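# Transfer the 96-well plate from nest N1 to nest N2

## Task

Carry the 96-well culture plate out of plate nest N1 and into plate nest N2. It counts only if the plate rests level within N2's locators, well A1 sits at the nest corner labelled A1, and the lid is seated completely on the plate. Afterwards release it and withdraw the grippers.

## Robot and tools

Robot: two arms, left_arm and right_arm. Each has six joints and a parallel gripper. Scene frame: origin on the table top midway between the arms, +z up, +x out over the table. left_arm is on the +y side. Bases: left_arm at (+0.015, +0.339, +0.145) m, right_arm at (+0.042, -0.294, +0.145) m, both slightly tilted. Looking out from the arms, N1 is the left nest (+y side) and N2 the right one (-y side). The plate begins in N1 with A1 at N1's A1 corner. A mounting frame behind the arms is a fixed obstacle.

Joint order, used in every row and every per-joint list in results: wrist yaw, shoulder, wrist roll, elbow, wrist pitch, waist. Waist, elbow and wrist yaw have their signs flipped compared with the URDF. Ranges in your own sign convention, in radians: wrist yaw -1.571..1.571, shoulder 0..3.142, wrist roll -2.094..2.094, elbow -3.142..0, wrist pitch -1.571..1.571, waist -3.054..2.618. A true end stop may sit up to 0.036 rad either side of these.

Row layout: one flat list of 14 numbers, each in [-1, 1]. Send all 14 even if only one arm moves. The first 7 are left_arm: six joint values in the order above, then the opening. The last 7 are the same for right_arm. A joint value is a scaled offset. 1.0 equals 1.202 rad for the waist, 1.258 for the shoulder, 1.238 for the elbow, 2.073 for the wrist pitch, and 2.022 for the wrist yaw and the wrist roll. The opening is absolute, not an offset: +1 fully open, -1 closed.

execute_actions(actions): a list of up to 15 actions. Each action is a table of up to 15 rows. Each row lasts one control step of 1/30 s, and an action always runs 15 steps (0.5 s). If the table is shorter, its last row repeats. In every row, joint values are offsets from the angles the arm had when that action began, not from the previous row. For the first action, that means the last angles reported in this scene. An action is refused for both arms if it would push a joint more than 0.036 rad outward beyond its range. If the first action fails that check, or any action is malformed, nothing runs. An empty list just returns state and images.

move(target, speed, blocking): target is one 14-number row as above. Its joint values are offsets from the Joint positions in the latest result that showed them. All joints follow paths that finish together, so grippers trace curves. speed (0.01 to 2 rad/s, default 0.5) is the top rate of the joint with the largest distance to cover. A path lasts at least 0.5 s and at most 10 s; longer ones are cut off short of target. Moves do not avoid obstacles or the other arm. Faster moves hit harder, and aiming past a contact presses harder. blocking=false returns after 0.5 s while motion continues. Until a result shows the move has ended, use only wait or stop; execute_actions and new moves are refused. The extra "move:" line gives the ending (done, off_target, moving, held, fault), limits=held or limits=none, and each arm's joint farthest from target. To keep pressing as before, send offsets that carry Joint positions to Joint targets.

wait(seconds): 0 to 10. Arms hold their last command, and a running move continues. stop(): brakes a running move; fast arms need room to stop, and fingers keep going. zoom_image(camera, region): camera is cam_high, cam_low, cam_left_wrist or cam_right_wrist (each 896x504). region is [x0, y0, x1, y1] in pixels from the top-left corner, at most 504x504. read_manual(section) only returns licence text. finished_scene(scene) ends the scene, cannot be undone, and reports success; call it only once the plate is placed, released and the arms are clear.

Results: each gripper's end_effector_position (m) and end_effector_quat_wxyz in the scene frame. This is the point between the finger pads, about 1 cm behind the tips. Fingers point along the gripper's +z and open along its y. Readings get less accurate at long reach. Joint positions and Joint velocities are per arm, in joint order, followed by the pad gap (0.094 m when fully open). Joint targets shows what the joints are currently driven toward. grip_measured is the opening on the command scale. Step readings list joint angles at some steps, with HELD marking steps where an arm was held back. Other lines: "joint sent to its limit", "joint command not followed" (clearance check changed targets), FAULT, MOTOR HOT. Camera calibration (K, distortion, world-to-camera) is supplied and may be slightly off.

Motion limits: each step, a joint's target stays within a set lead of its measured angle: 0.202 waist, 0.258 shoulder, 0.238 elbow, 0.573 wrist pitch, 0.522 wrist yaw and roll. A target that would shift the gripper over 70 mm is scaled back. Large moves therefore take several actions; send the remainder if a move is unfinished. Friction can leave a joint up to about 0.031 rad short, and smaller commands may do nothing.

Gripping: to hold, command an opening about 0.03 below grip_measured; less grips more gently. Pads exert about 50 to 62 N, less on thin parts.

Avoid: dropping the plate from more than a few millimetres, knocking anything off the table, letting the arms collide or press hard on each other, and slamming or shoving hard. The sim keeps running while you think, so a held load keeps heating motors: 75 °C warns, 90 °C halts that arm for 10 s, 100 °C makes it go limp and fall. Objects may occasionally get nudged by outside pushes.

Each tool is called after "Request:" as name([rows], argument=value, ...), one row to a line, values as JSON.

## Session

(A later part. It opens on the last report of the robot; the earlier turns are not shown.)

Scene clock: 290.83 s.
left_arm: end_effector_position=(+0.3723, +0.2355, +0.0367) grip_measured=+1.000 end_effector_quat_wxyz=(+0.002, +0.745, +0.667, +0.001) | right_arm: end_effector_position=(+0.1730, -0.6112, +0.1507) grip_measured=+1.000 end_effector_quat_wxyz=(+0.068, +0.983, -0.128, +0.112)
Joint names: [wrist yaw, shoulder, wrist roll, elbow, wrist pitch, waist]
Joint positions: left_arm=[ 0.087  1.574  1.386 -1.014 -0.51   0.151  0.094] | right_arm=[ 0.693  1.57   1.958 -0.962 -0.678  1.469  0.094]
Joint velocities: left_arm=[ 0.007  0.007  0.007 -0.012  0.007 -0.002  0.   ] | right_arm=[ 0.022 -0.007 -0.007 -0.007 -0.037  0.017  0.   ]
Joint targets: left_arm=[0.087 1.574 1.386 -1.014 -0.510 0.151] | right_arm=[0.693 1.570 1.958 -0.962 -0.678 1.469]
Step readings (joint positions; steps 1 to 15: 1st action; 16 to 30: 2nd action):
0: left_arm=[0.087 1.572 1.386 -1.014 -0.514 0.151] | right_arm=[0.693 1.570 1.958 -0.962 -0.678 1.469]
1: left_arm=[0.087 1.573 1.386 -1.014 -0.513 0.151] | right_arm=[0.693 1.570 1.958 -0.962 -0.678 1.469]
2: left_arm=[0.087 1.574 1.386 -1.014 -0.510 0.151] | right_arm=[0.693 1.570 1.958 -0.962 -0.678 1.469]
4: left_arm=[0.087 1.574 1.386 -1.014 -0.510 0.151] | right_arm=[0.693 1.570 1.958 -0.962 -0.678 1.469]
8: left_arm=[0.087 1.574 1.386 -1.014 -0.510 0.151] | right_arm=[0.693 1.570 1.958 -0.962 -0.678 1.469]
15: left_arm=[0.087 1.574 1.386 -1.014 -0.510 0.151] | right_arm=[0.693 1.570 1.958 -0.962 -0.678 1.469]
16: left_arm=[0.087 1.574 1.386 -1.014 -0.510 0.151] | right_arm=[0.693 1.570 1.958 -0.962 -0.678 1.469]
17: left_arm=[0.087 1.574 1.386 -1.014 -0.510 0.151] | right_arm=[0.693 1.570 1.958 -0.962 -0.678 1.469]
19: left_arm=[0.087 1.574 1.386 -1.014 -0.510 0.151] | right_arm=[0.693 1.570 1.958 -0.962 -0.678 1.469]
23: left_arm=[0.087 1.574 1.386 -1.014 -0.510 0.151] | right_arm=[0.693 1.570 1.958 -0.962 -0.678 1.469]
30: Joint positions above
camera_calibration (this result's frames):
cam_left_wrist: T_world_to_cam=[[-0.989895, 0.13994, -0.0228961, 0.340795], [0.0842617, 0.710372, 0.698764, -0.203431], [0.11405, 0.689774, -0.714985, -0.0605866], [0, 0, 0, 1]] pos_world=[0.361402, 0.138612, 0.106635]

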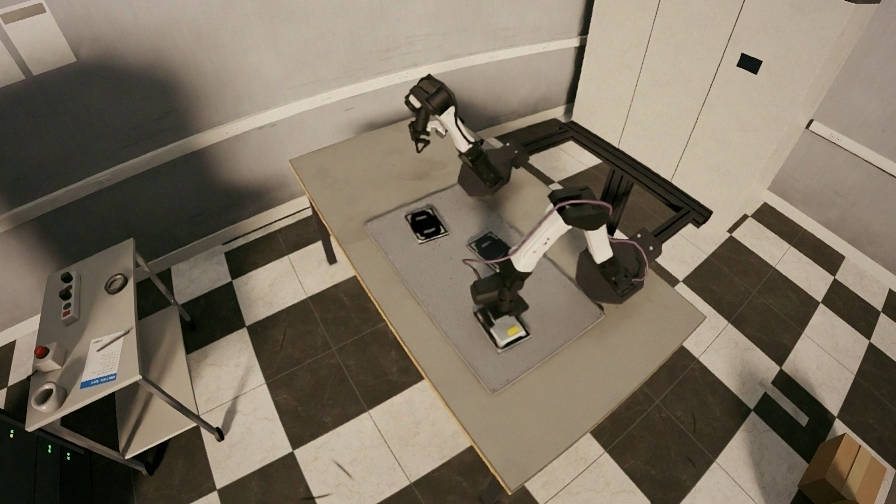

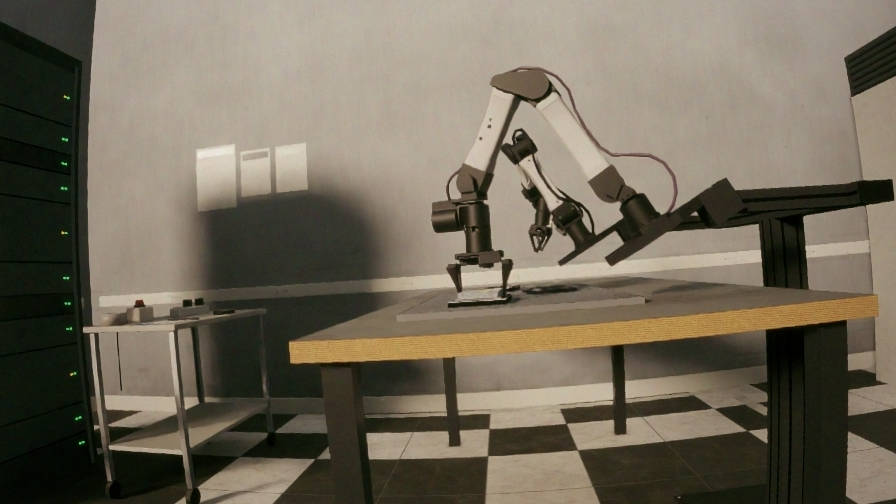

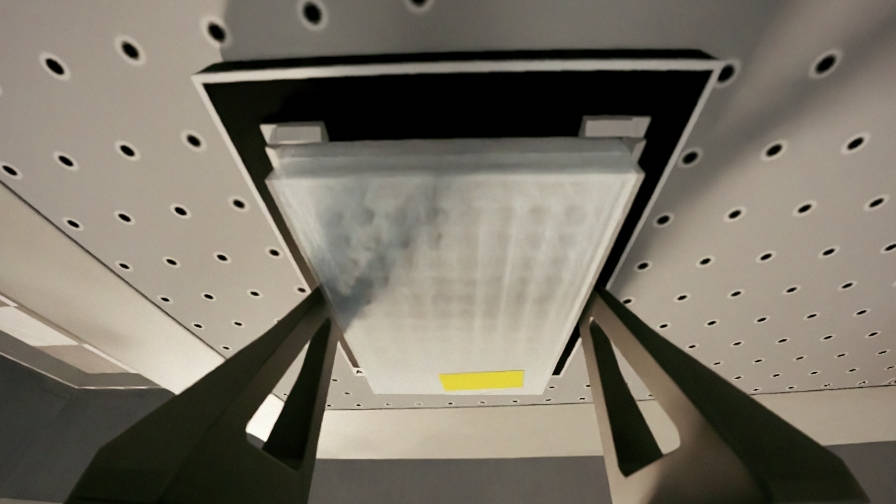

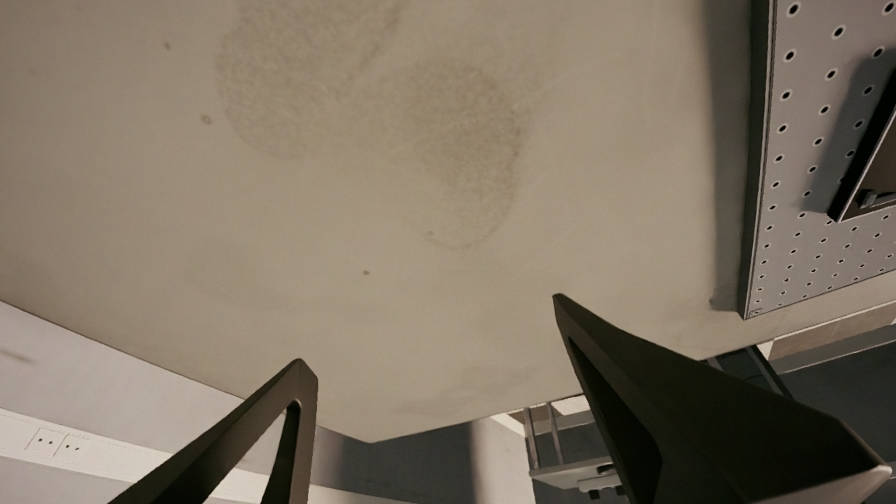

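Request:
execute_actions([
  [[0,0,0,0,0,0,0.9,0,0,0,0,0,0,1],[0,0,0,0,0,0,0.9,0,0,0,0,0,0,1],[0,0,0,0,0,0,0.9,0,0,0,0,0,0,1],[0,0,0,0,0,0,0.85,0,0,0,0,0,0,1],[0,0,0,0,0,0,0.85,0,0,0,0,0,0,1],[0,0,0,0,0,0,0.85,0,0,0,0,0,0,1],[0,0,0,0,0,0,0.8,0,0,0,0,0,0,1],[0,0,0,0,0,0,0.8,0,0,0,0,0,0,1],[0,0,0,0,0,0,0.8,0,0,0,0,0,0,1],[0,0,0,0,0,0,0.76,0,0,0,0,0,0,1]],
  [[0,0,0,0,0,0,0.75,0,0,0,0,0,0,1]],
])

Scene clock: 296.53 s.
left_arm: end_effector_position=(+0.3730, +0.2353, +0.0367) grip_measured=+0.807 end_effector_quat_wxyz=(+0.003, +0.745, +0.667, +0.002) | right_arm: end_effector_position=(+0.1730, -0.6112, +0.1507) grip_measured=+1.000 end_effector_quat_wxyz=(+0.068, +0.983, -0.128, +0.112)
Joint names: [wrist yaw, shoulder, wrist roll, elbow, wrist pitch, waist]
Joint positions: left_arm=[ 0.087  1.574  1.386 -1.014 -0.507  0.151  0.085] | right_arm=[ 0.693  1.57   1.958 -0.962 -0.678  1.469  0.094]
Joint velocities: left_arm=[-0.022  0.002 -0.051 -0.007 -0.022  0.027 -0.   ] | right_arm=[ 0.051  0.002  0.066  0.002 -0.022  0.002  0.   ]
Joint targets: left_arm=[0.087 1.574 1.386 -1.014 -0.507 0.151] | right_arm=[0.693 1.570 1.958 -0.962 -0.678 1.469]
Step readings (joint positions; steps 1 to 15: 1st action; 16 to 30: 2nd action):
0: left_arm=[0.087 1.574 1.386 -1.014 -0.510 0.151] | right_arm=[0.693 1.570 1.958 -0.962 -0.678 1.469]
1: left_arm=[0.087 1.574 1.386 -1.014 -0.510 0.151] | right_arm=[0.693 1.570 1.958 -0.962 -0.678 1.469]
2: left_arm=[0.087 1.574 1.386 -1.014 -0.510 0.151] | right_arm=[0.693 1.570 1.958 -0.962 -0.678 1.469]
4: left_arm=[0.087 1.574 1.386 -1.014 -0.510 0.151] | right_arm=[0.693 1.570 1.958 -0.962 -0.678 1.469]
8: left_arm=[0.087 1.574 1.386 -1.014 -0.507 0.151] | right_arm=[0.693 1.570 1.958 -0.962 -0.678 1.469]
15: left_arm=[0.087 1.574 1.386 -1.014 -0.507 0.151] | right_arm=[0.693 1.570 1.958 -0.962 -0.678 1.469]
16: left_arm=[0.087 1.574 1.386 -1.014 -0.507 0.151] | right_arm=[0.693 1.570 1.958 -0.962 -0.678 1.469]
17: left_arm=[0.087 1.574 1.386 -1.014 -0.507 0.151] | right_arm=[0.693 1.570 1.958 -0.962 -0.678 1.469]
19: left_arm=[0.087 1.574 1.386 -1.014 -0.507 0.151] | right_arm=[0.693 1.570 1.958 -0.962 -0.678 1.469]
23: left_arm=[0.087 1.574 1.386 -1.014 -0.507 0.151] | right_arm=[0.693 1.570 1.958 -0.962 -0.678 1.469]
30: Joint positions above
camera_calibration (this result's frames):
cam_left_wrist: T_world_to_cam=[[-0.989861, 0.139658, -0.0258989, 0.341698], [0.0820434, 0.711013, 0.698376, -0.202649], [0.115948, 0.689171, -0.715262, -0.061071], [0, 0, 0, 1]] pos_world=[0.36194, 0.138453, 0.106693]

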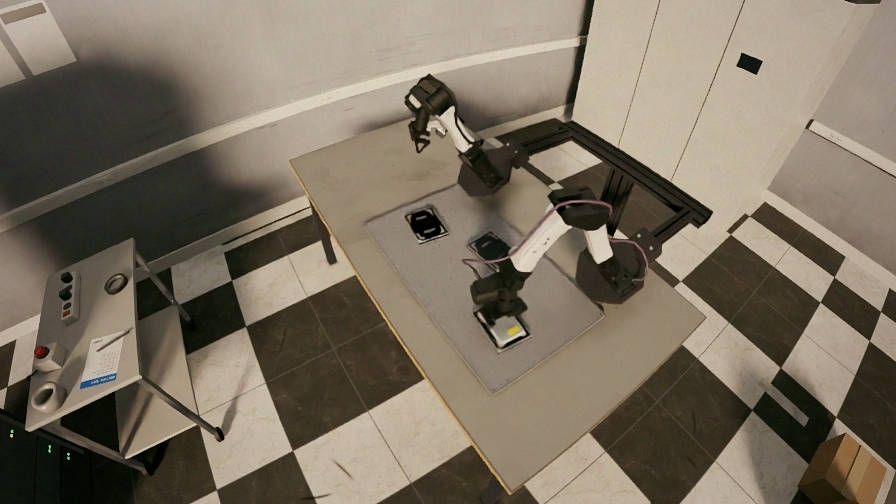

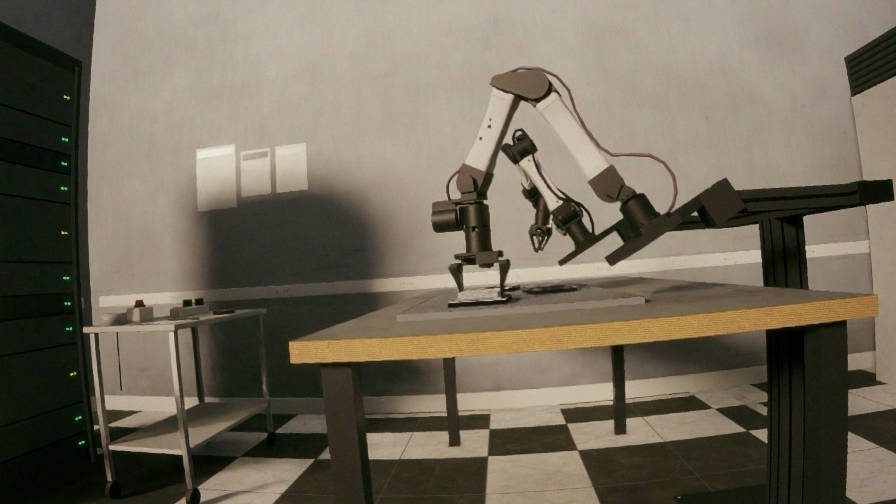

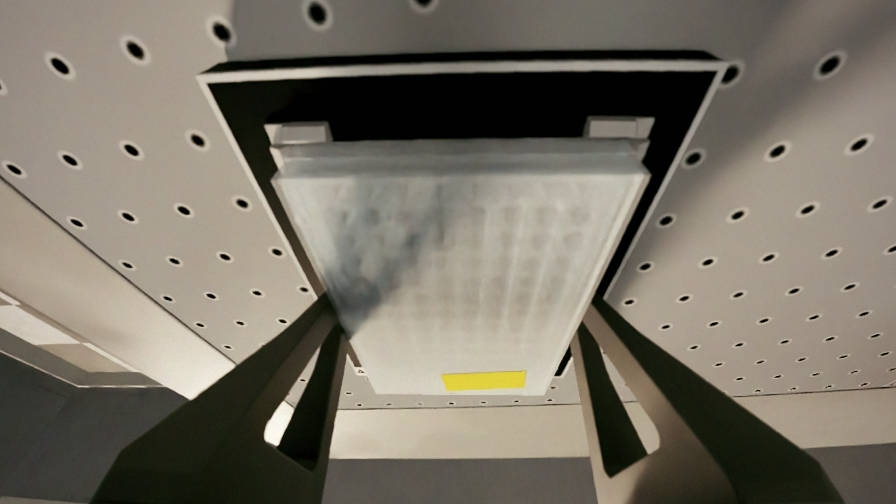

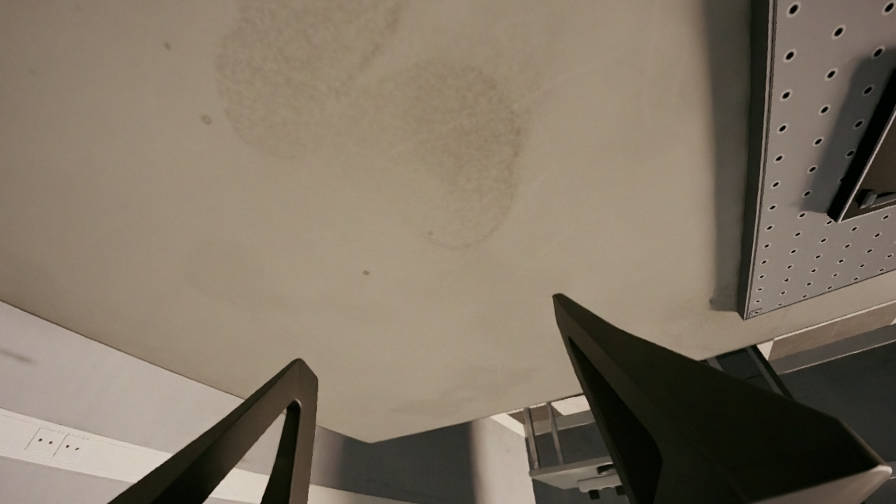

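Request:
move(target=[0,-0.105,0,-0.045,-0.085,0,0.75,0,0,0,0,0,0,1], speed=0.1)

Request:
zoom_image(camera="cam_low", region=[410,230,550,315])

Scene clock: 301.77 s.
left_arm: end_effector_position=(+0.3678, +0.2404, +0.0752) grip_measured=+0.807 end_effector_quat_wxyz=(-0.006, +0.746, +0.666, -0.003) | right_arm: end_effector_position=(+0.1730, -0.6112, +0.1507) grip_measured=+1.000 end_effector_quat_wxyz=(+0.068, +0.983, -0.128, +0.112)
Joint names: [wrist yaw, shoulder, wrist roll, elbow, wrist pitch, waist]
Joint positions: left_arm=[ 0.087  1.467  1.386 -1.049 -0.67   0.151  0.085] | right_arm=[ 0.693  1.57   1.958 -0.962 -0.678  1.469  0.094]
Joint velocities: left_arm=[-0.022  0.002 -0.066 -0.007 -0.037  0.007 -0.001] | right_arm=[ 0.125  0.002  0.051 -0.002 -0.007 -0.002  0.   ]
Joint targets: left_arm=[0.087 1.442 1.386 -1.070 -0.683 0.151] | right_arm=[0.693 1.570 1.958 -0.962 -0.678 1.469]
move: off_target (left_arm); limits=none; left_arm: farthest joint: the shoulder, 0.025 radians from its target (0.132 radians at the start); right_arm: farthest joint: the waist, 0.000 radians from its target (0.000 radians at the start)
camera_calibration (this result's frames):
cam_left_wrist: T_world_to_cam=[[-0.989919, 0.14154, -0.0052484, 0.334884], [0.0973125, 0.706586, 0.700904, -0.237422], [0.102914, 0.693327, -0.713237, -0.0327928], [0, 0, 0, 1]] pos_world=[0.357987, 0.143096, 0.144779]

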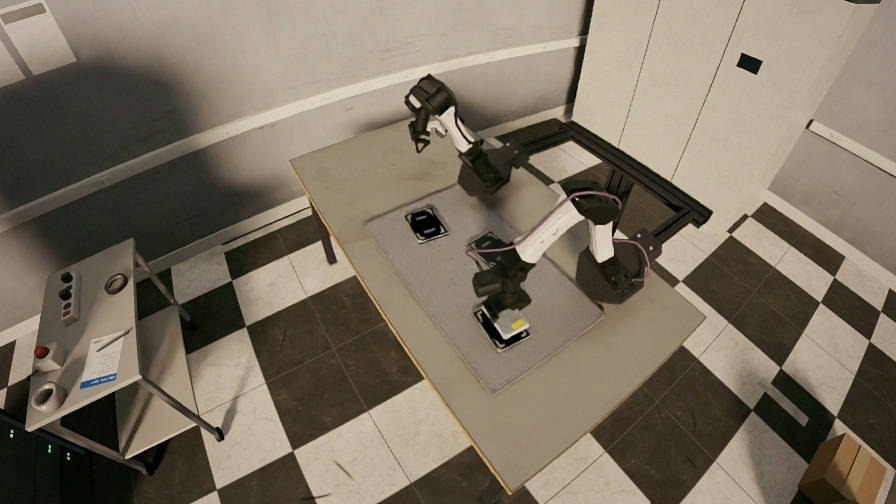

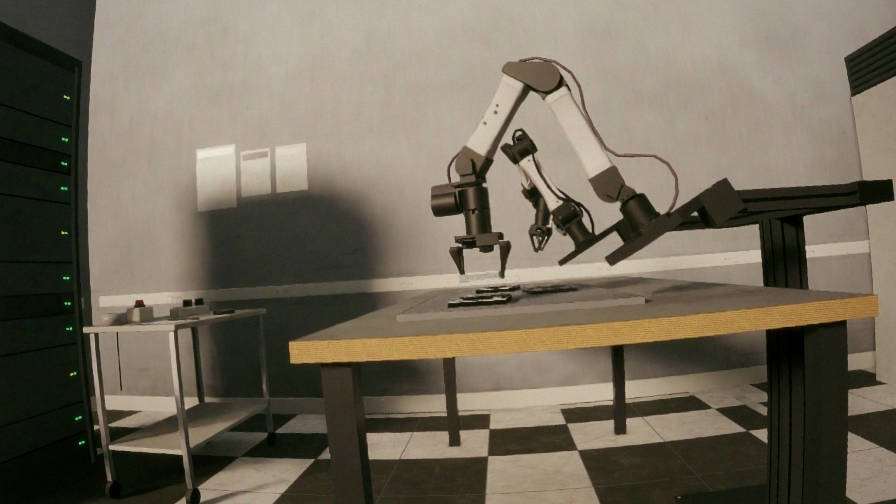

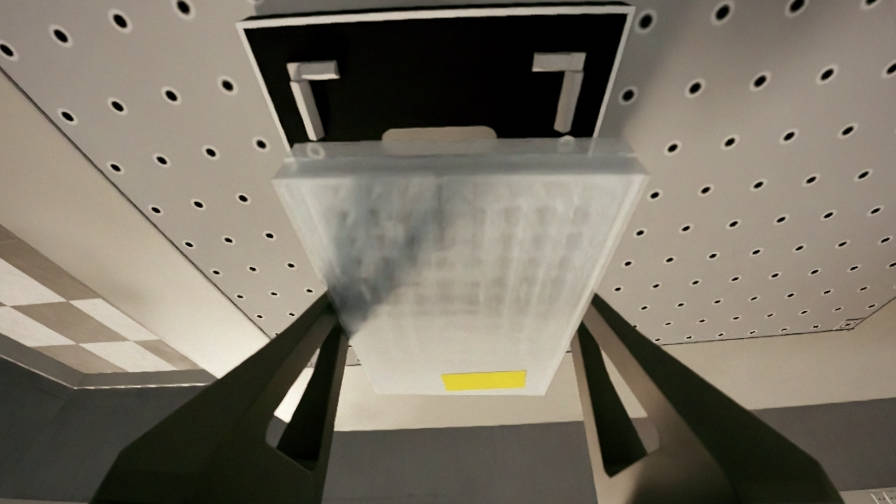

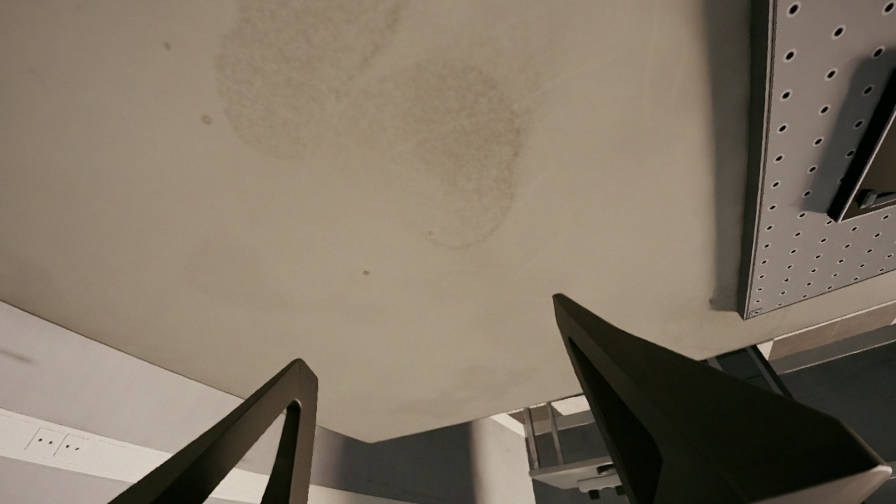

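Region (410, 230, 550, 315) of cam_low's 896x504 image, scaled by 3.600, with more detail than that image has; it fills the top 306 rows of this view, and the rest is white.

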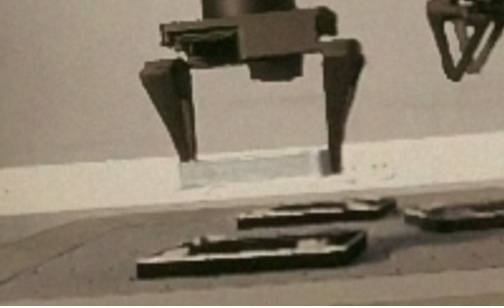

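Request:
zoom_image(camera="cam_high", region=[395,190,535,360])

Request:
zoom_image(camera="cam_high", region=[395,195,460,250])

Region (395, 190, 535, 360) of cam_high's 896x504 image, scaled by 2.965, with more detail than that image has; it fills the left 415 columns of this view, and the rest is white.

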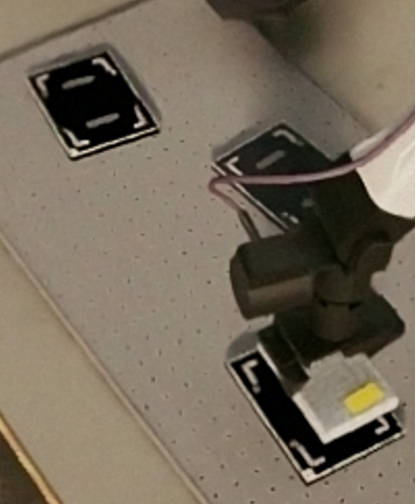

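Region (395, 195, 460, 250) of cam_high's 896x504 image, scaled by 7.754, with more detail than that image has; it fills the top 426 rows of this view, and the rest is white.

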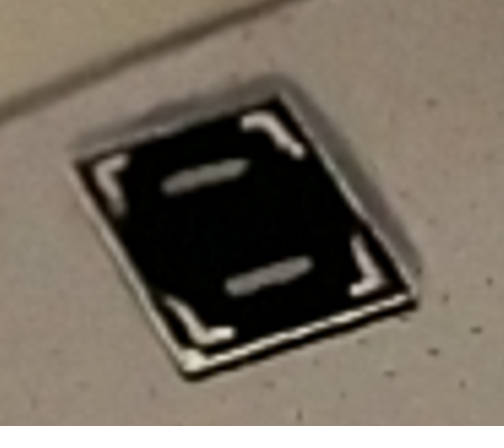

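Request:
move(target=[0.185,0.04,-0.44,0.185,0.017,0.81,0.75,0,0,0,0,0,0,1], speed=0.3)

Scene clock: 320.70 s.
left_arm: end_effector_position=(+0.1706, +0.0828, +0.0985) grip_measured=+0.807 end_effector_quat_wxyz=(+0.012, +0.757, +0.653, -0.006) | right_arm: end_effector_position=(+0.1730, -0.6112, +0.1507) grip_measured=+1.000 end_effector_quat_wxyz=(+0.068, +0.983, -0.128, +0.112)
Joint names: [wrist yaw, shoulder, wrist roll, elbow, wrist pitch, waist]
Joint positions: left_arm=[ 0.452  1.502  0.502 -0.834 -0.648  1.114  0.085] | right_arm=[ 0.693  1.57   1.958 -0.962 -0.678  1.469  0.094]
Joint velocities: left_arm=[ 0.022 -0.002 -0.081  0.012 -0.037  0.012 -0.001] | right_arm=[-0.007  0.007 -0.007 -0.022 -0.022  0.007  0.   ]
Joint targets: left_arm=[0.461 1.517 0.496 -0.819 -0.635 1.124] | right_arm=[0.693 1.570 1.958 -0.962 -0.678 1.469]
move: done; limits=none; left_arm: farthest joint: the shoulder, 0.015 radians from its target (0.051 radians at the start); right_arm: farthest joint: the waist, 0.000 radians from its target (0.000 radians at the start)
camera_calibration (this result's frames):
cam_left_wrist: T_world_to_cam=[[-0.98401, 0.175472, -0.0305478, 0.160743], [0.108042, 0.724406, 0.680854, -0.124621], [0.1416, 0.666667, -0.731782, 0.11082], [0, 0, 0, 1]] pos_world=[0.155945, -0.0118098, 0.170855]

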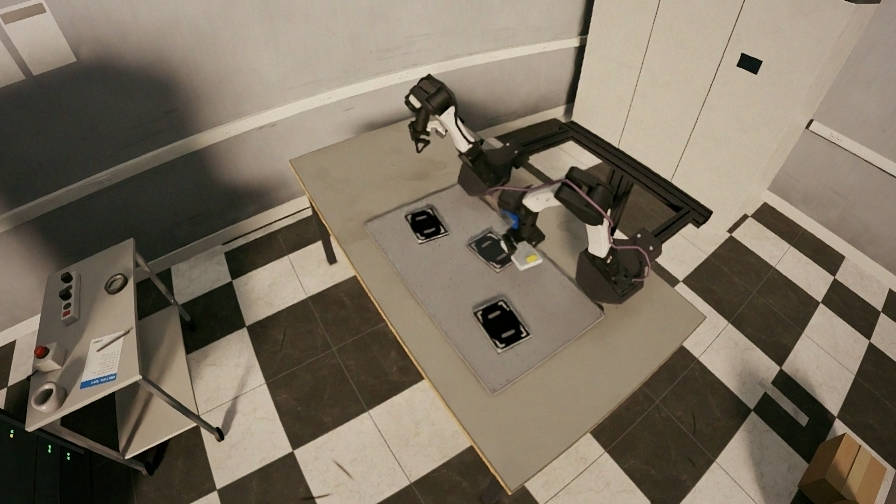

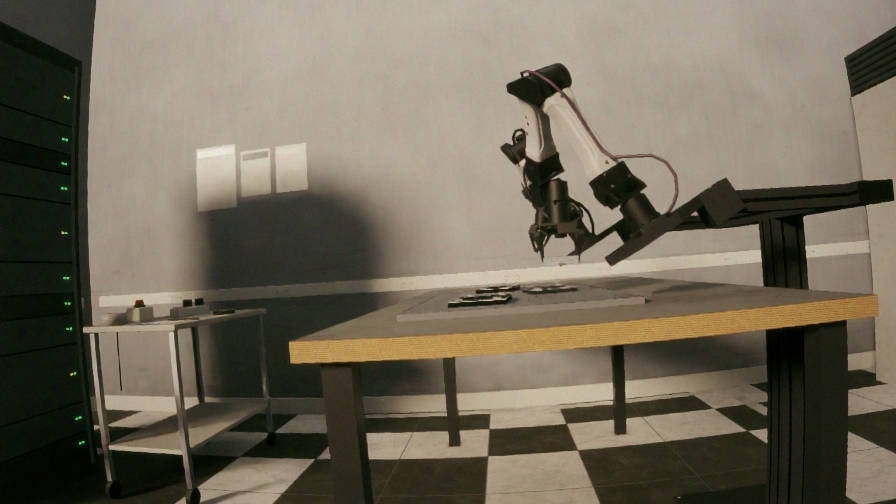

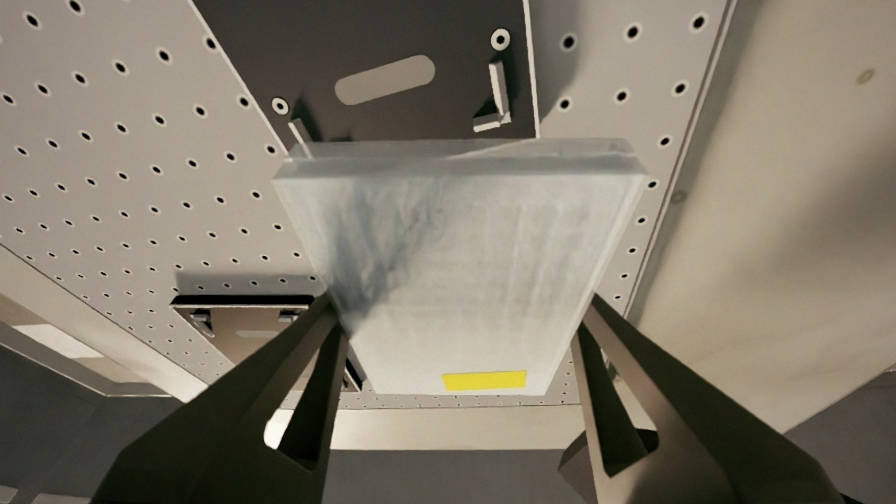

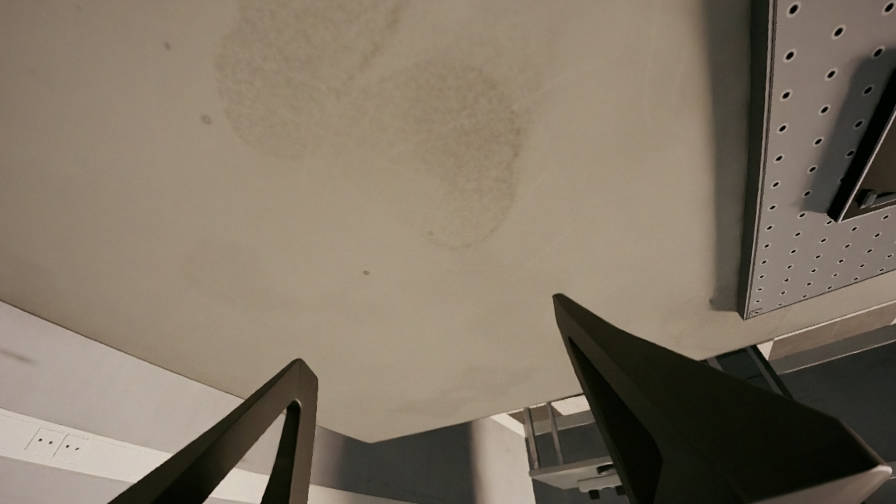

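Request:
zoom_image(camera="cam_left_wrist", region=[160,0,580,200])

Request:
zoom_image(camera="cam_left_wrist", region=[150,270,380,410])

Region (160, 0, 580, 200) of cam_left_wrist's 896x504 image, scaled by 1.200, with more detail than that image has; it fills the top 240 rows of this view, and the rest is white.

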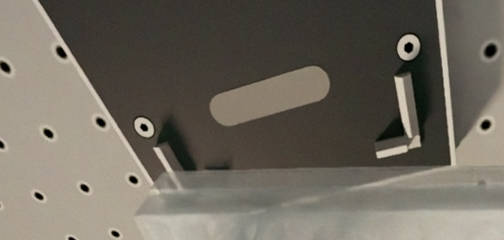

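Region (150, 270, 380, 410) of cam_left_wrist's 896x504 image, scaled by 2.191, with more detail than that image has; it fills the top 307 rows of this view, and the rest is white.

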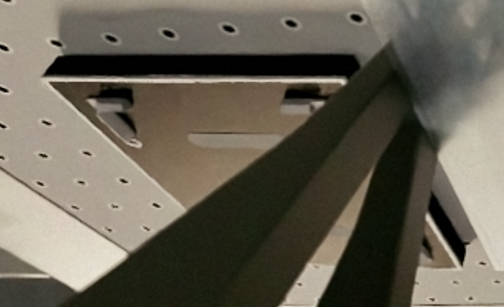

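Request:
move(target=[0,0,0,0,0,0,0.75,-0.22,-0.2,-0.16,0.07,-0.035,-0.775,1], speed=1.0)

Request:
move(target=[0,0,0,0,0,0,0.75,-0.22,-0.2,-0.16,0.07,-0.035,-0.775,1], speed=0.8)

Scene clock: 347.60 s.
left_arm: end_effector_position=(+0.1707, +0.0828, +0.0985) grip_measured=+0.807 end_effector_quat_wxyz=(+0.012, +0.757, +0.653, -0.006) | right_arm: end_effector_position=(+0.3175, -0.4420, +0.0944) grip_measured=+1.000 end_effector_quat_wxyz=(-0.028, +0.904, +0.427, -0.006)
Joint names: [wrist yaw, shoulder, wrist roll, elbow, wrist pitch, waist]
Joint positions: left_arm=[ 0.453  1.502  0.501 -0.834 -0.648  1.114  0.085] | right_arm=[ 0.258  1.341  1.646 -0.897 -0.736  0.542  0.094]
Joint velocities: left_arm=[ 0.051 -0.007  0.066 -0.007 -0.125 -0.012  0.001] | right_arm=[-0.022 -0.012 -0.037 -0.002 -0.051  0.002  0.   ]
Joint targets: left_arm=[0.453 1.502 0.502 -0.834 -0.648 1.114] | right_arm=[0.248 1.318 1.635 -0.876 -0.751 0.537]
move: off_target (right_arm); limits=none; left_arm: farthest joint: the wrist yaw, 0.001 radians from its target (0.001 radians at the start); right_arm: farthest joint: the shoulder, 0.022 radians from its target (0.251 radians at the start)
camera_calibration (this result's frames):
cam_left_wrist: T_world_to_cam=[[-0.984068, 0.175091, -0.0308672, 0.160873], [0.107522, 0.72436, 0.680985, -0.124564], [0.141593, 0.666817, -0.731646, 0.110771], [0, 0, 0, 1]] pos_world=[0.156018, -0.0118022, 0.170838]
cam_right_wrist: T_world_to_cam=[[-0.563524, 0.820022, 0.100017, 0.529391], [0.73772, 0.445049, 0.507643, -0.0439346], [0.371766, 0.359854, -0.855743, 0.227128], [0, 0, 0, 1]] pos_world=[0.246298, -0.496292, 0.163718]

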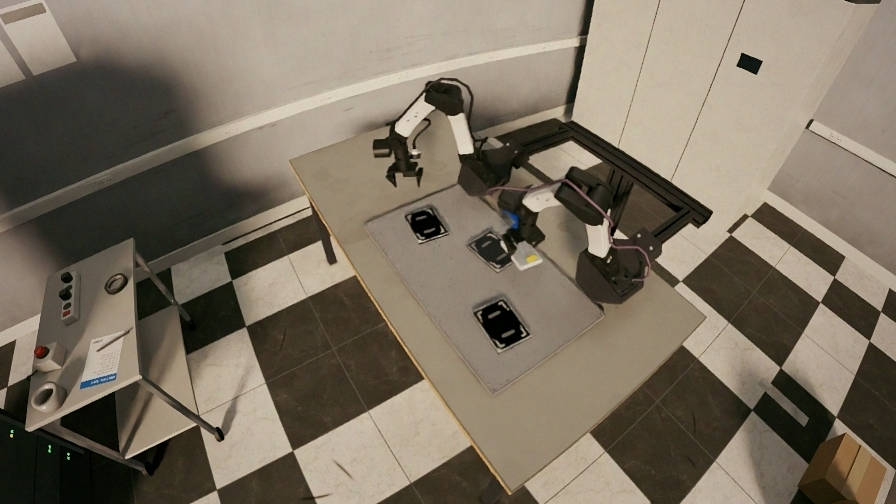

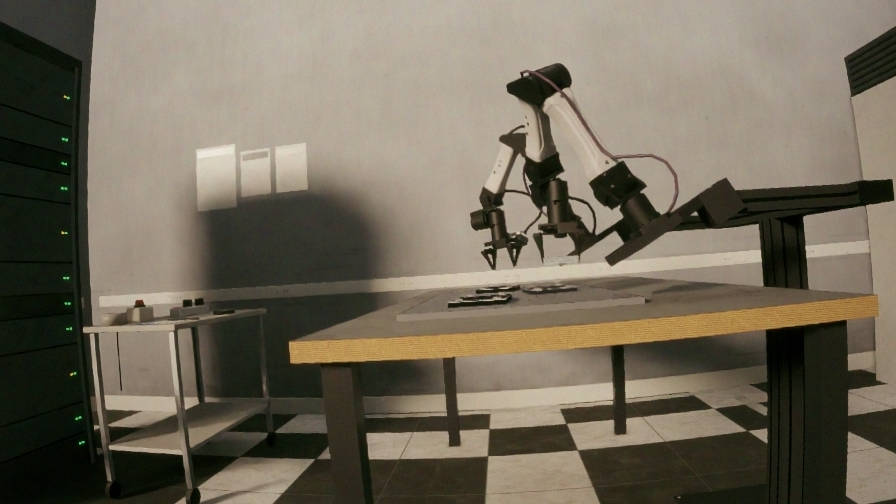

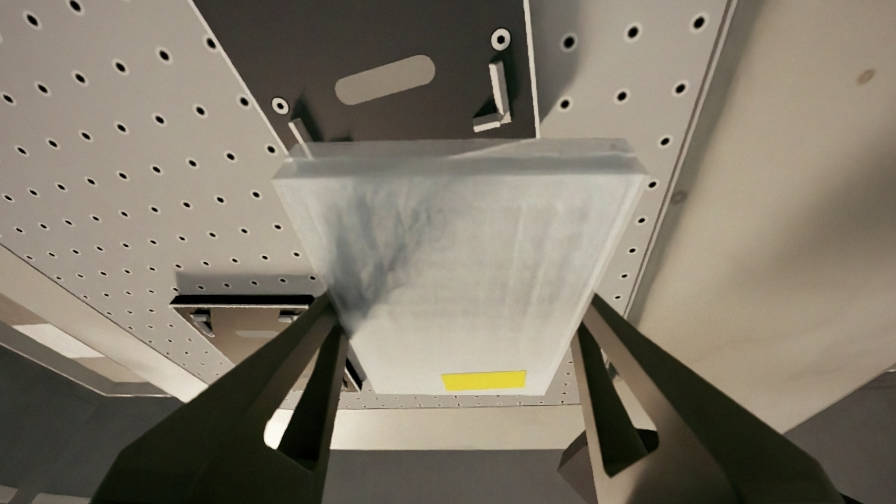

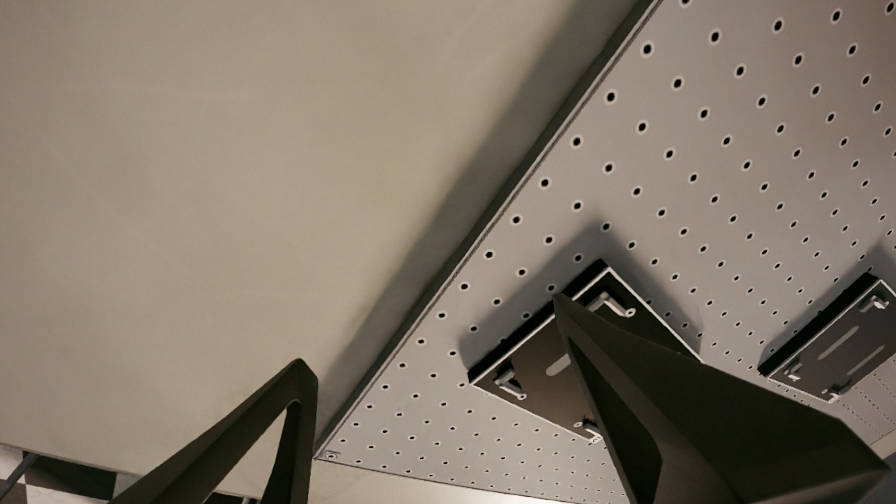

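Scene clock: 349.57 s.
left_arm: end_effector_position=(+0.1707, +0.0828, +0.0985) grip_measured=+0.807 end_effector_quat_wxyz=(+0.012, +0.757, +0.653, -0.006) | right_arm: end_effector_position=(+0.3395, -0.2545, +0.1297) grip_measured=+1.000 end_effector_quat_wxyz=(+0.004, +0.529, +0.848, +0.016)
Joint names: [wrist yaw, shoulder, wrist roll, elbow, wrist pitch, waist]
Joint positions: left_arm=[ 0.453  1.502  0.501 -0.834 -0.648  1.114  0.085] | right_arm=[-0.177  1.111  1.334 -0.831 -0.795 -0.381  0.094]
Joint velocities: left_arm=[ 0.022 -0.007 -0.007  0.022  0.022  0.002 -0.001] | right_arm=[ 0.037  0.002 -0.037  0.012 -0.051  0.012  0.   ]
Joint targets: left_arm=[0.453 1.502 0.501 -0.834 -0.648 1.114] | right_arm=[-0.187 1.089 1.322 -0.810 -0.809 -0.389]
move: off_target (right_arm); limits=none; left_arm: farthest joint: the waist, 0.000 radians from its target (0.000 radians at the start); right_arm: farthest joint: the shoulder, 0.022 radians from its target (0.251 radians at the start)
camera_calibration (this result's frames):
cam_left_wrist: T_world_to_cam=[[-0.984068, 0.175091, -0.0308672, 0.160873], [0.107522, 0.72436, 0.680985, -0.124564], [0.141593, 0.666817, -0.731646, 0.110771], [0, 0, 0, 1]] pos_world=[0.156018, -0.0118022, 0.170838]
cam_right_wrist: T_world_to_cam=[[-0.984454, -0.175006, 0.0149678, 0.285195], [-0.140956, 0.838003, 0.527145, 0.234269], [-0.104796, 0.51684, -0.849643, 0.382731], [0, 0, 0, 1]] pos_world=[0.353892, -0.344219, 0.197422]

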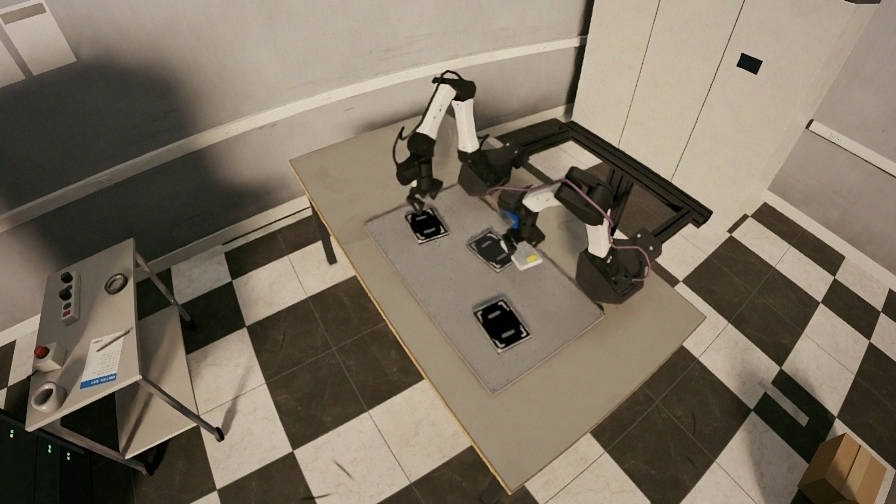

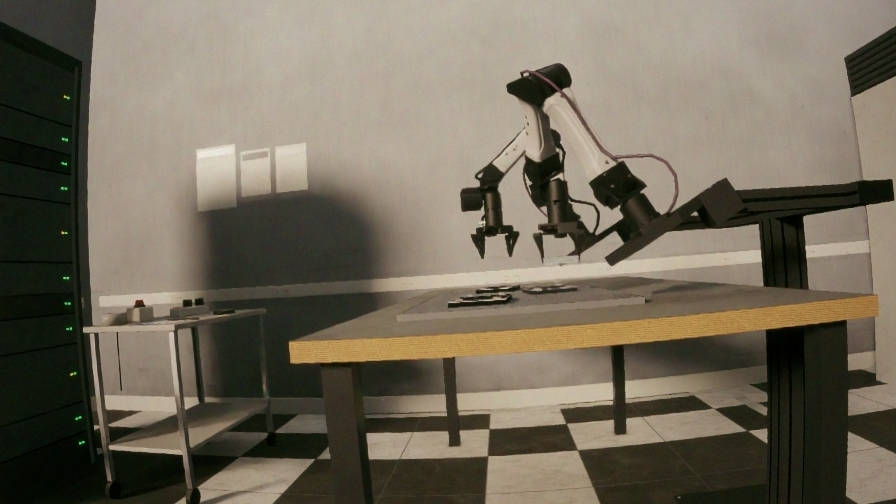

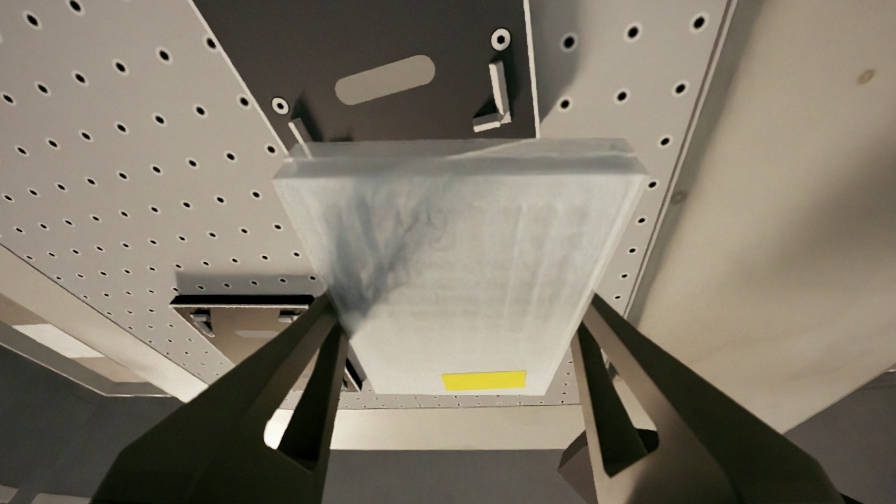

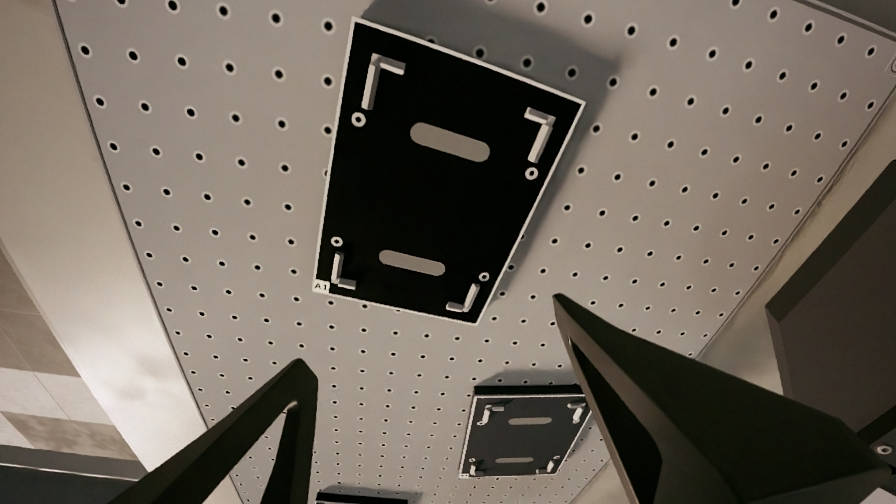

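Request:
zoom_image(camera="cam_right_wrist", region=[290,300,620,504])

Request:
zoom_image(camera="cam_right_wrist", region=[280,0,640,340])

Region (290, 300, 620, 504) of cam_right_wrist's 896x504 image, scaled by 1.527, with more detail than that image has; it fills the top 312 rows of this view, and the rest is white.

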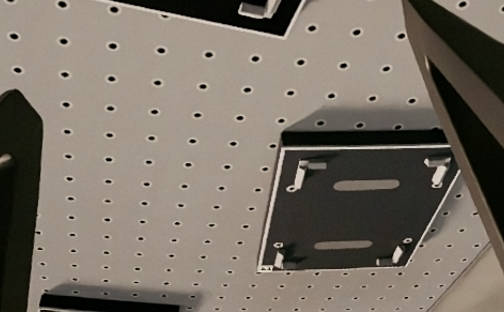

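Region (280, 0, 640, 340) of cam_right_wrist's 896x504 image, scaled by 1.400, with more detail than that image has.

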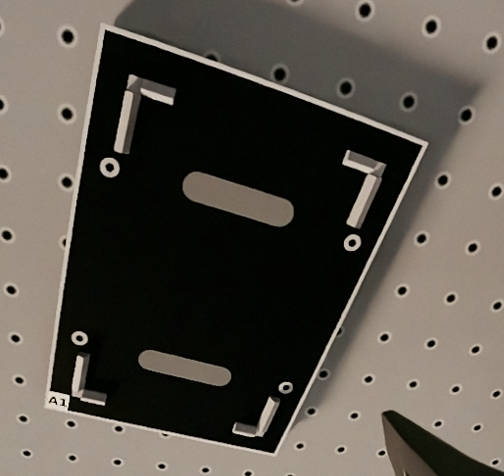

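Request:
move(target=[0,0.329,-0.121,-0.395,-0.05,0,0.75,0,0,0,0,0,0.35,1], speed=0.25)

Scene clock: 366.40 s.
left_arm: end_effector_position=(+0.1952, -0.0174, +0.0771) grip_measured=+0.807 end_effector_quat_wxyz=(+0.002, +0.678, +0.735, -0.002) | right_arm: end_effector_position=(+0.3328, -0.3661, +0.1248) grip_measured=+1.000 end_effector_quat_wxyz=(+0.047, +0.670, +0.737, -0.076)
Joint names: [wrist yaw, shoulder, wrist roll, elbow, wrist pitch, waist]
Joint positions: left_arm=[ 0.453  1.905  0.263 -1.301 -0.737  1.114  0.085] | right_arm=[-0.178  1.111  1.333 -0.831 -0.795  0.032  0.094]
Joint velocities: left_arm=[-0.022 -0.007  0.007  0.012 -0.037 -0.002 -0.001] | right_arm=[-0.007 -0.012  0.007  0.002  0.007  0.007  0.   ]
Joint targets: left_arm=[0.453 1.916 0.257 -1.323 -0.751 1.114] | right_arm=[-0.177 1.111 1.333 -0.831 -0.794 0.039]
move: off_target (left_arm); limits=none; left_arm: farthest joint: the elbow, 0.022 radians from its target (0.489 radians at the start); right_arm: farthest joint: the waist, 0.008 radians from its target (0.421 radians at the start)
camera_calibration (this result's frames):
cam_left_wrist: T_world_to_cam=[[-0.998521, -0.051143, -0.0184676, 0.199818], [-0.0495822, 0.716957, 0.695352, -0.0105704], [-0.0223219, 0.695239, -0.718432, 0.189913], [0, 0, 0, 1]] pos_world=[0.203237, -0.114237, 0.14748]
cam_right_wrist: T_world_to_cam=[[-0.980729, 0.190985, 0.0411768, 0.388664], [0.193192, 0.916579, 0.350086, 0.269095], [0.0291196, 0.351295, -0.935812, 0.341075], [0, 0, 0, 1]] pos_world=[0.319255, -0.440694, 0.208972]

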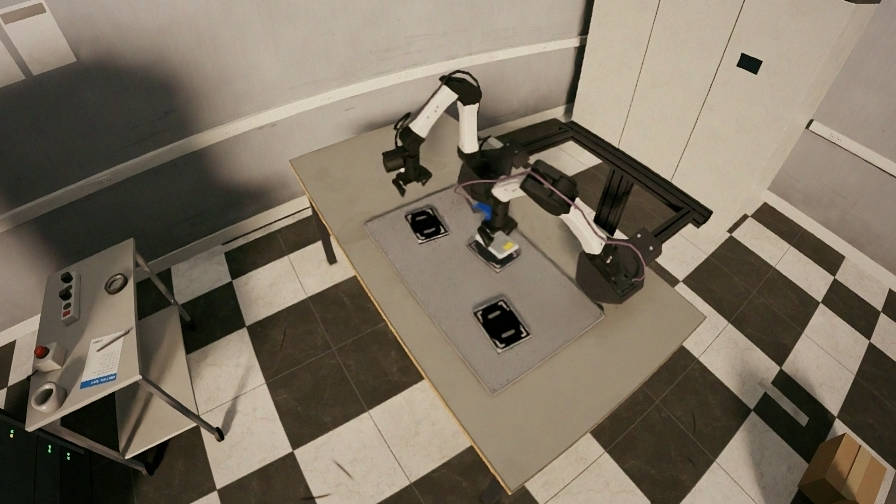

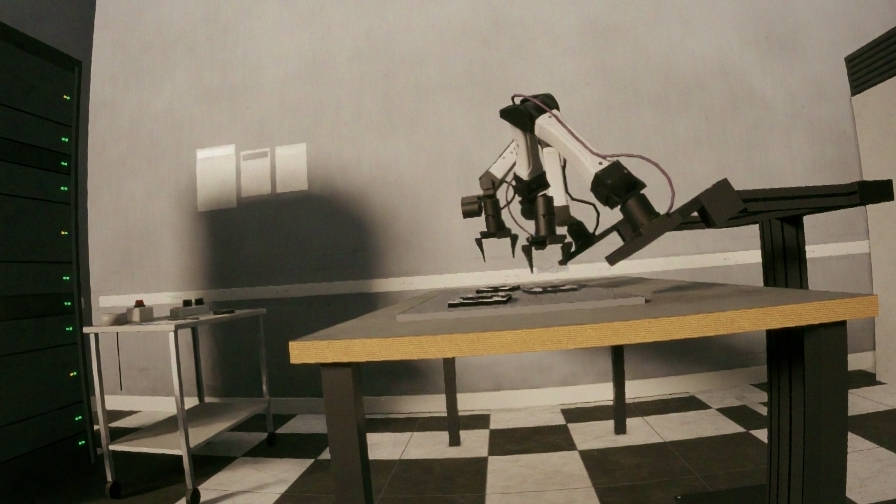

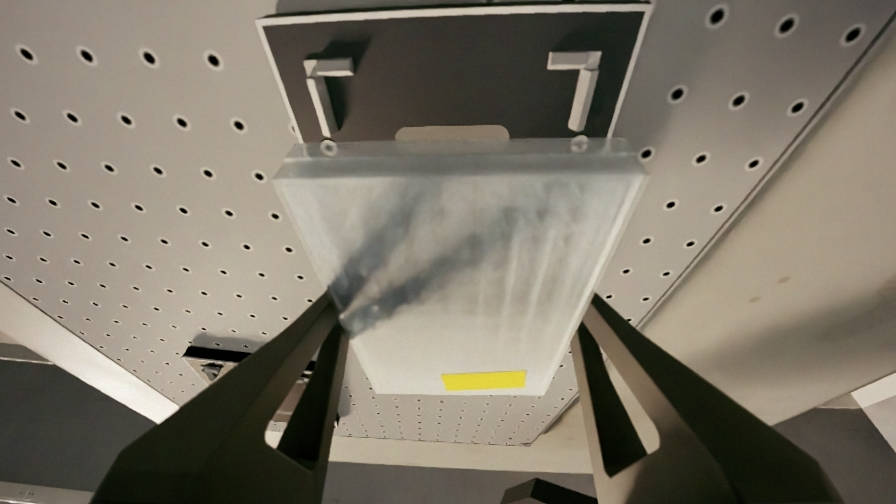

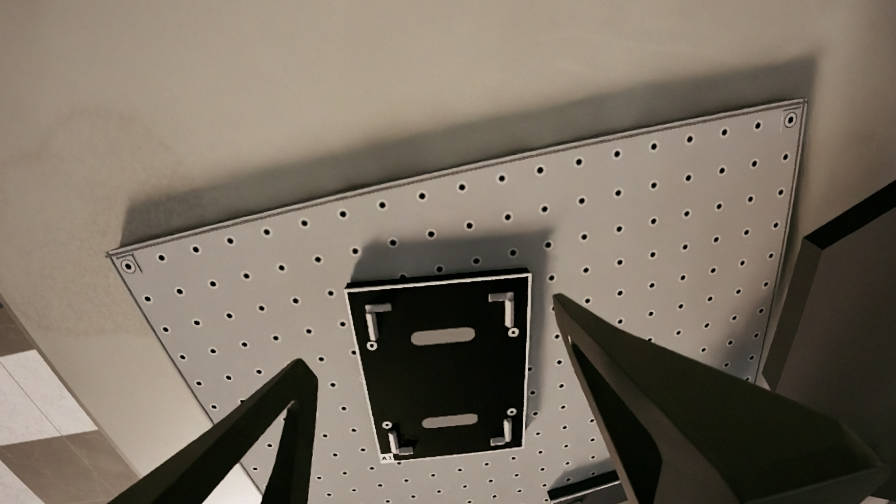

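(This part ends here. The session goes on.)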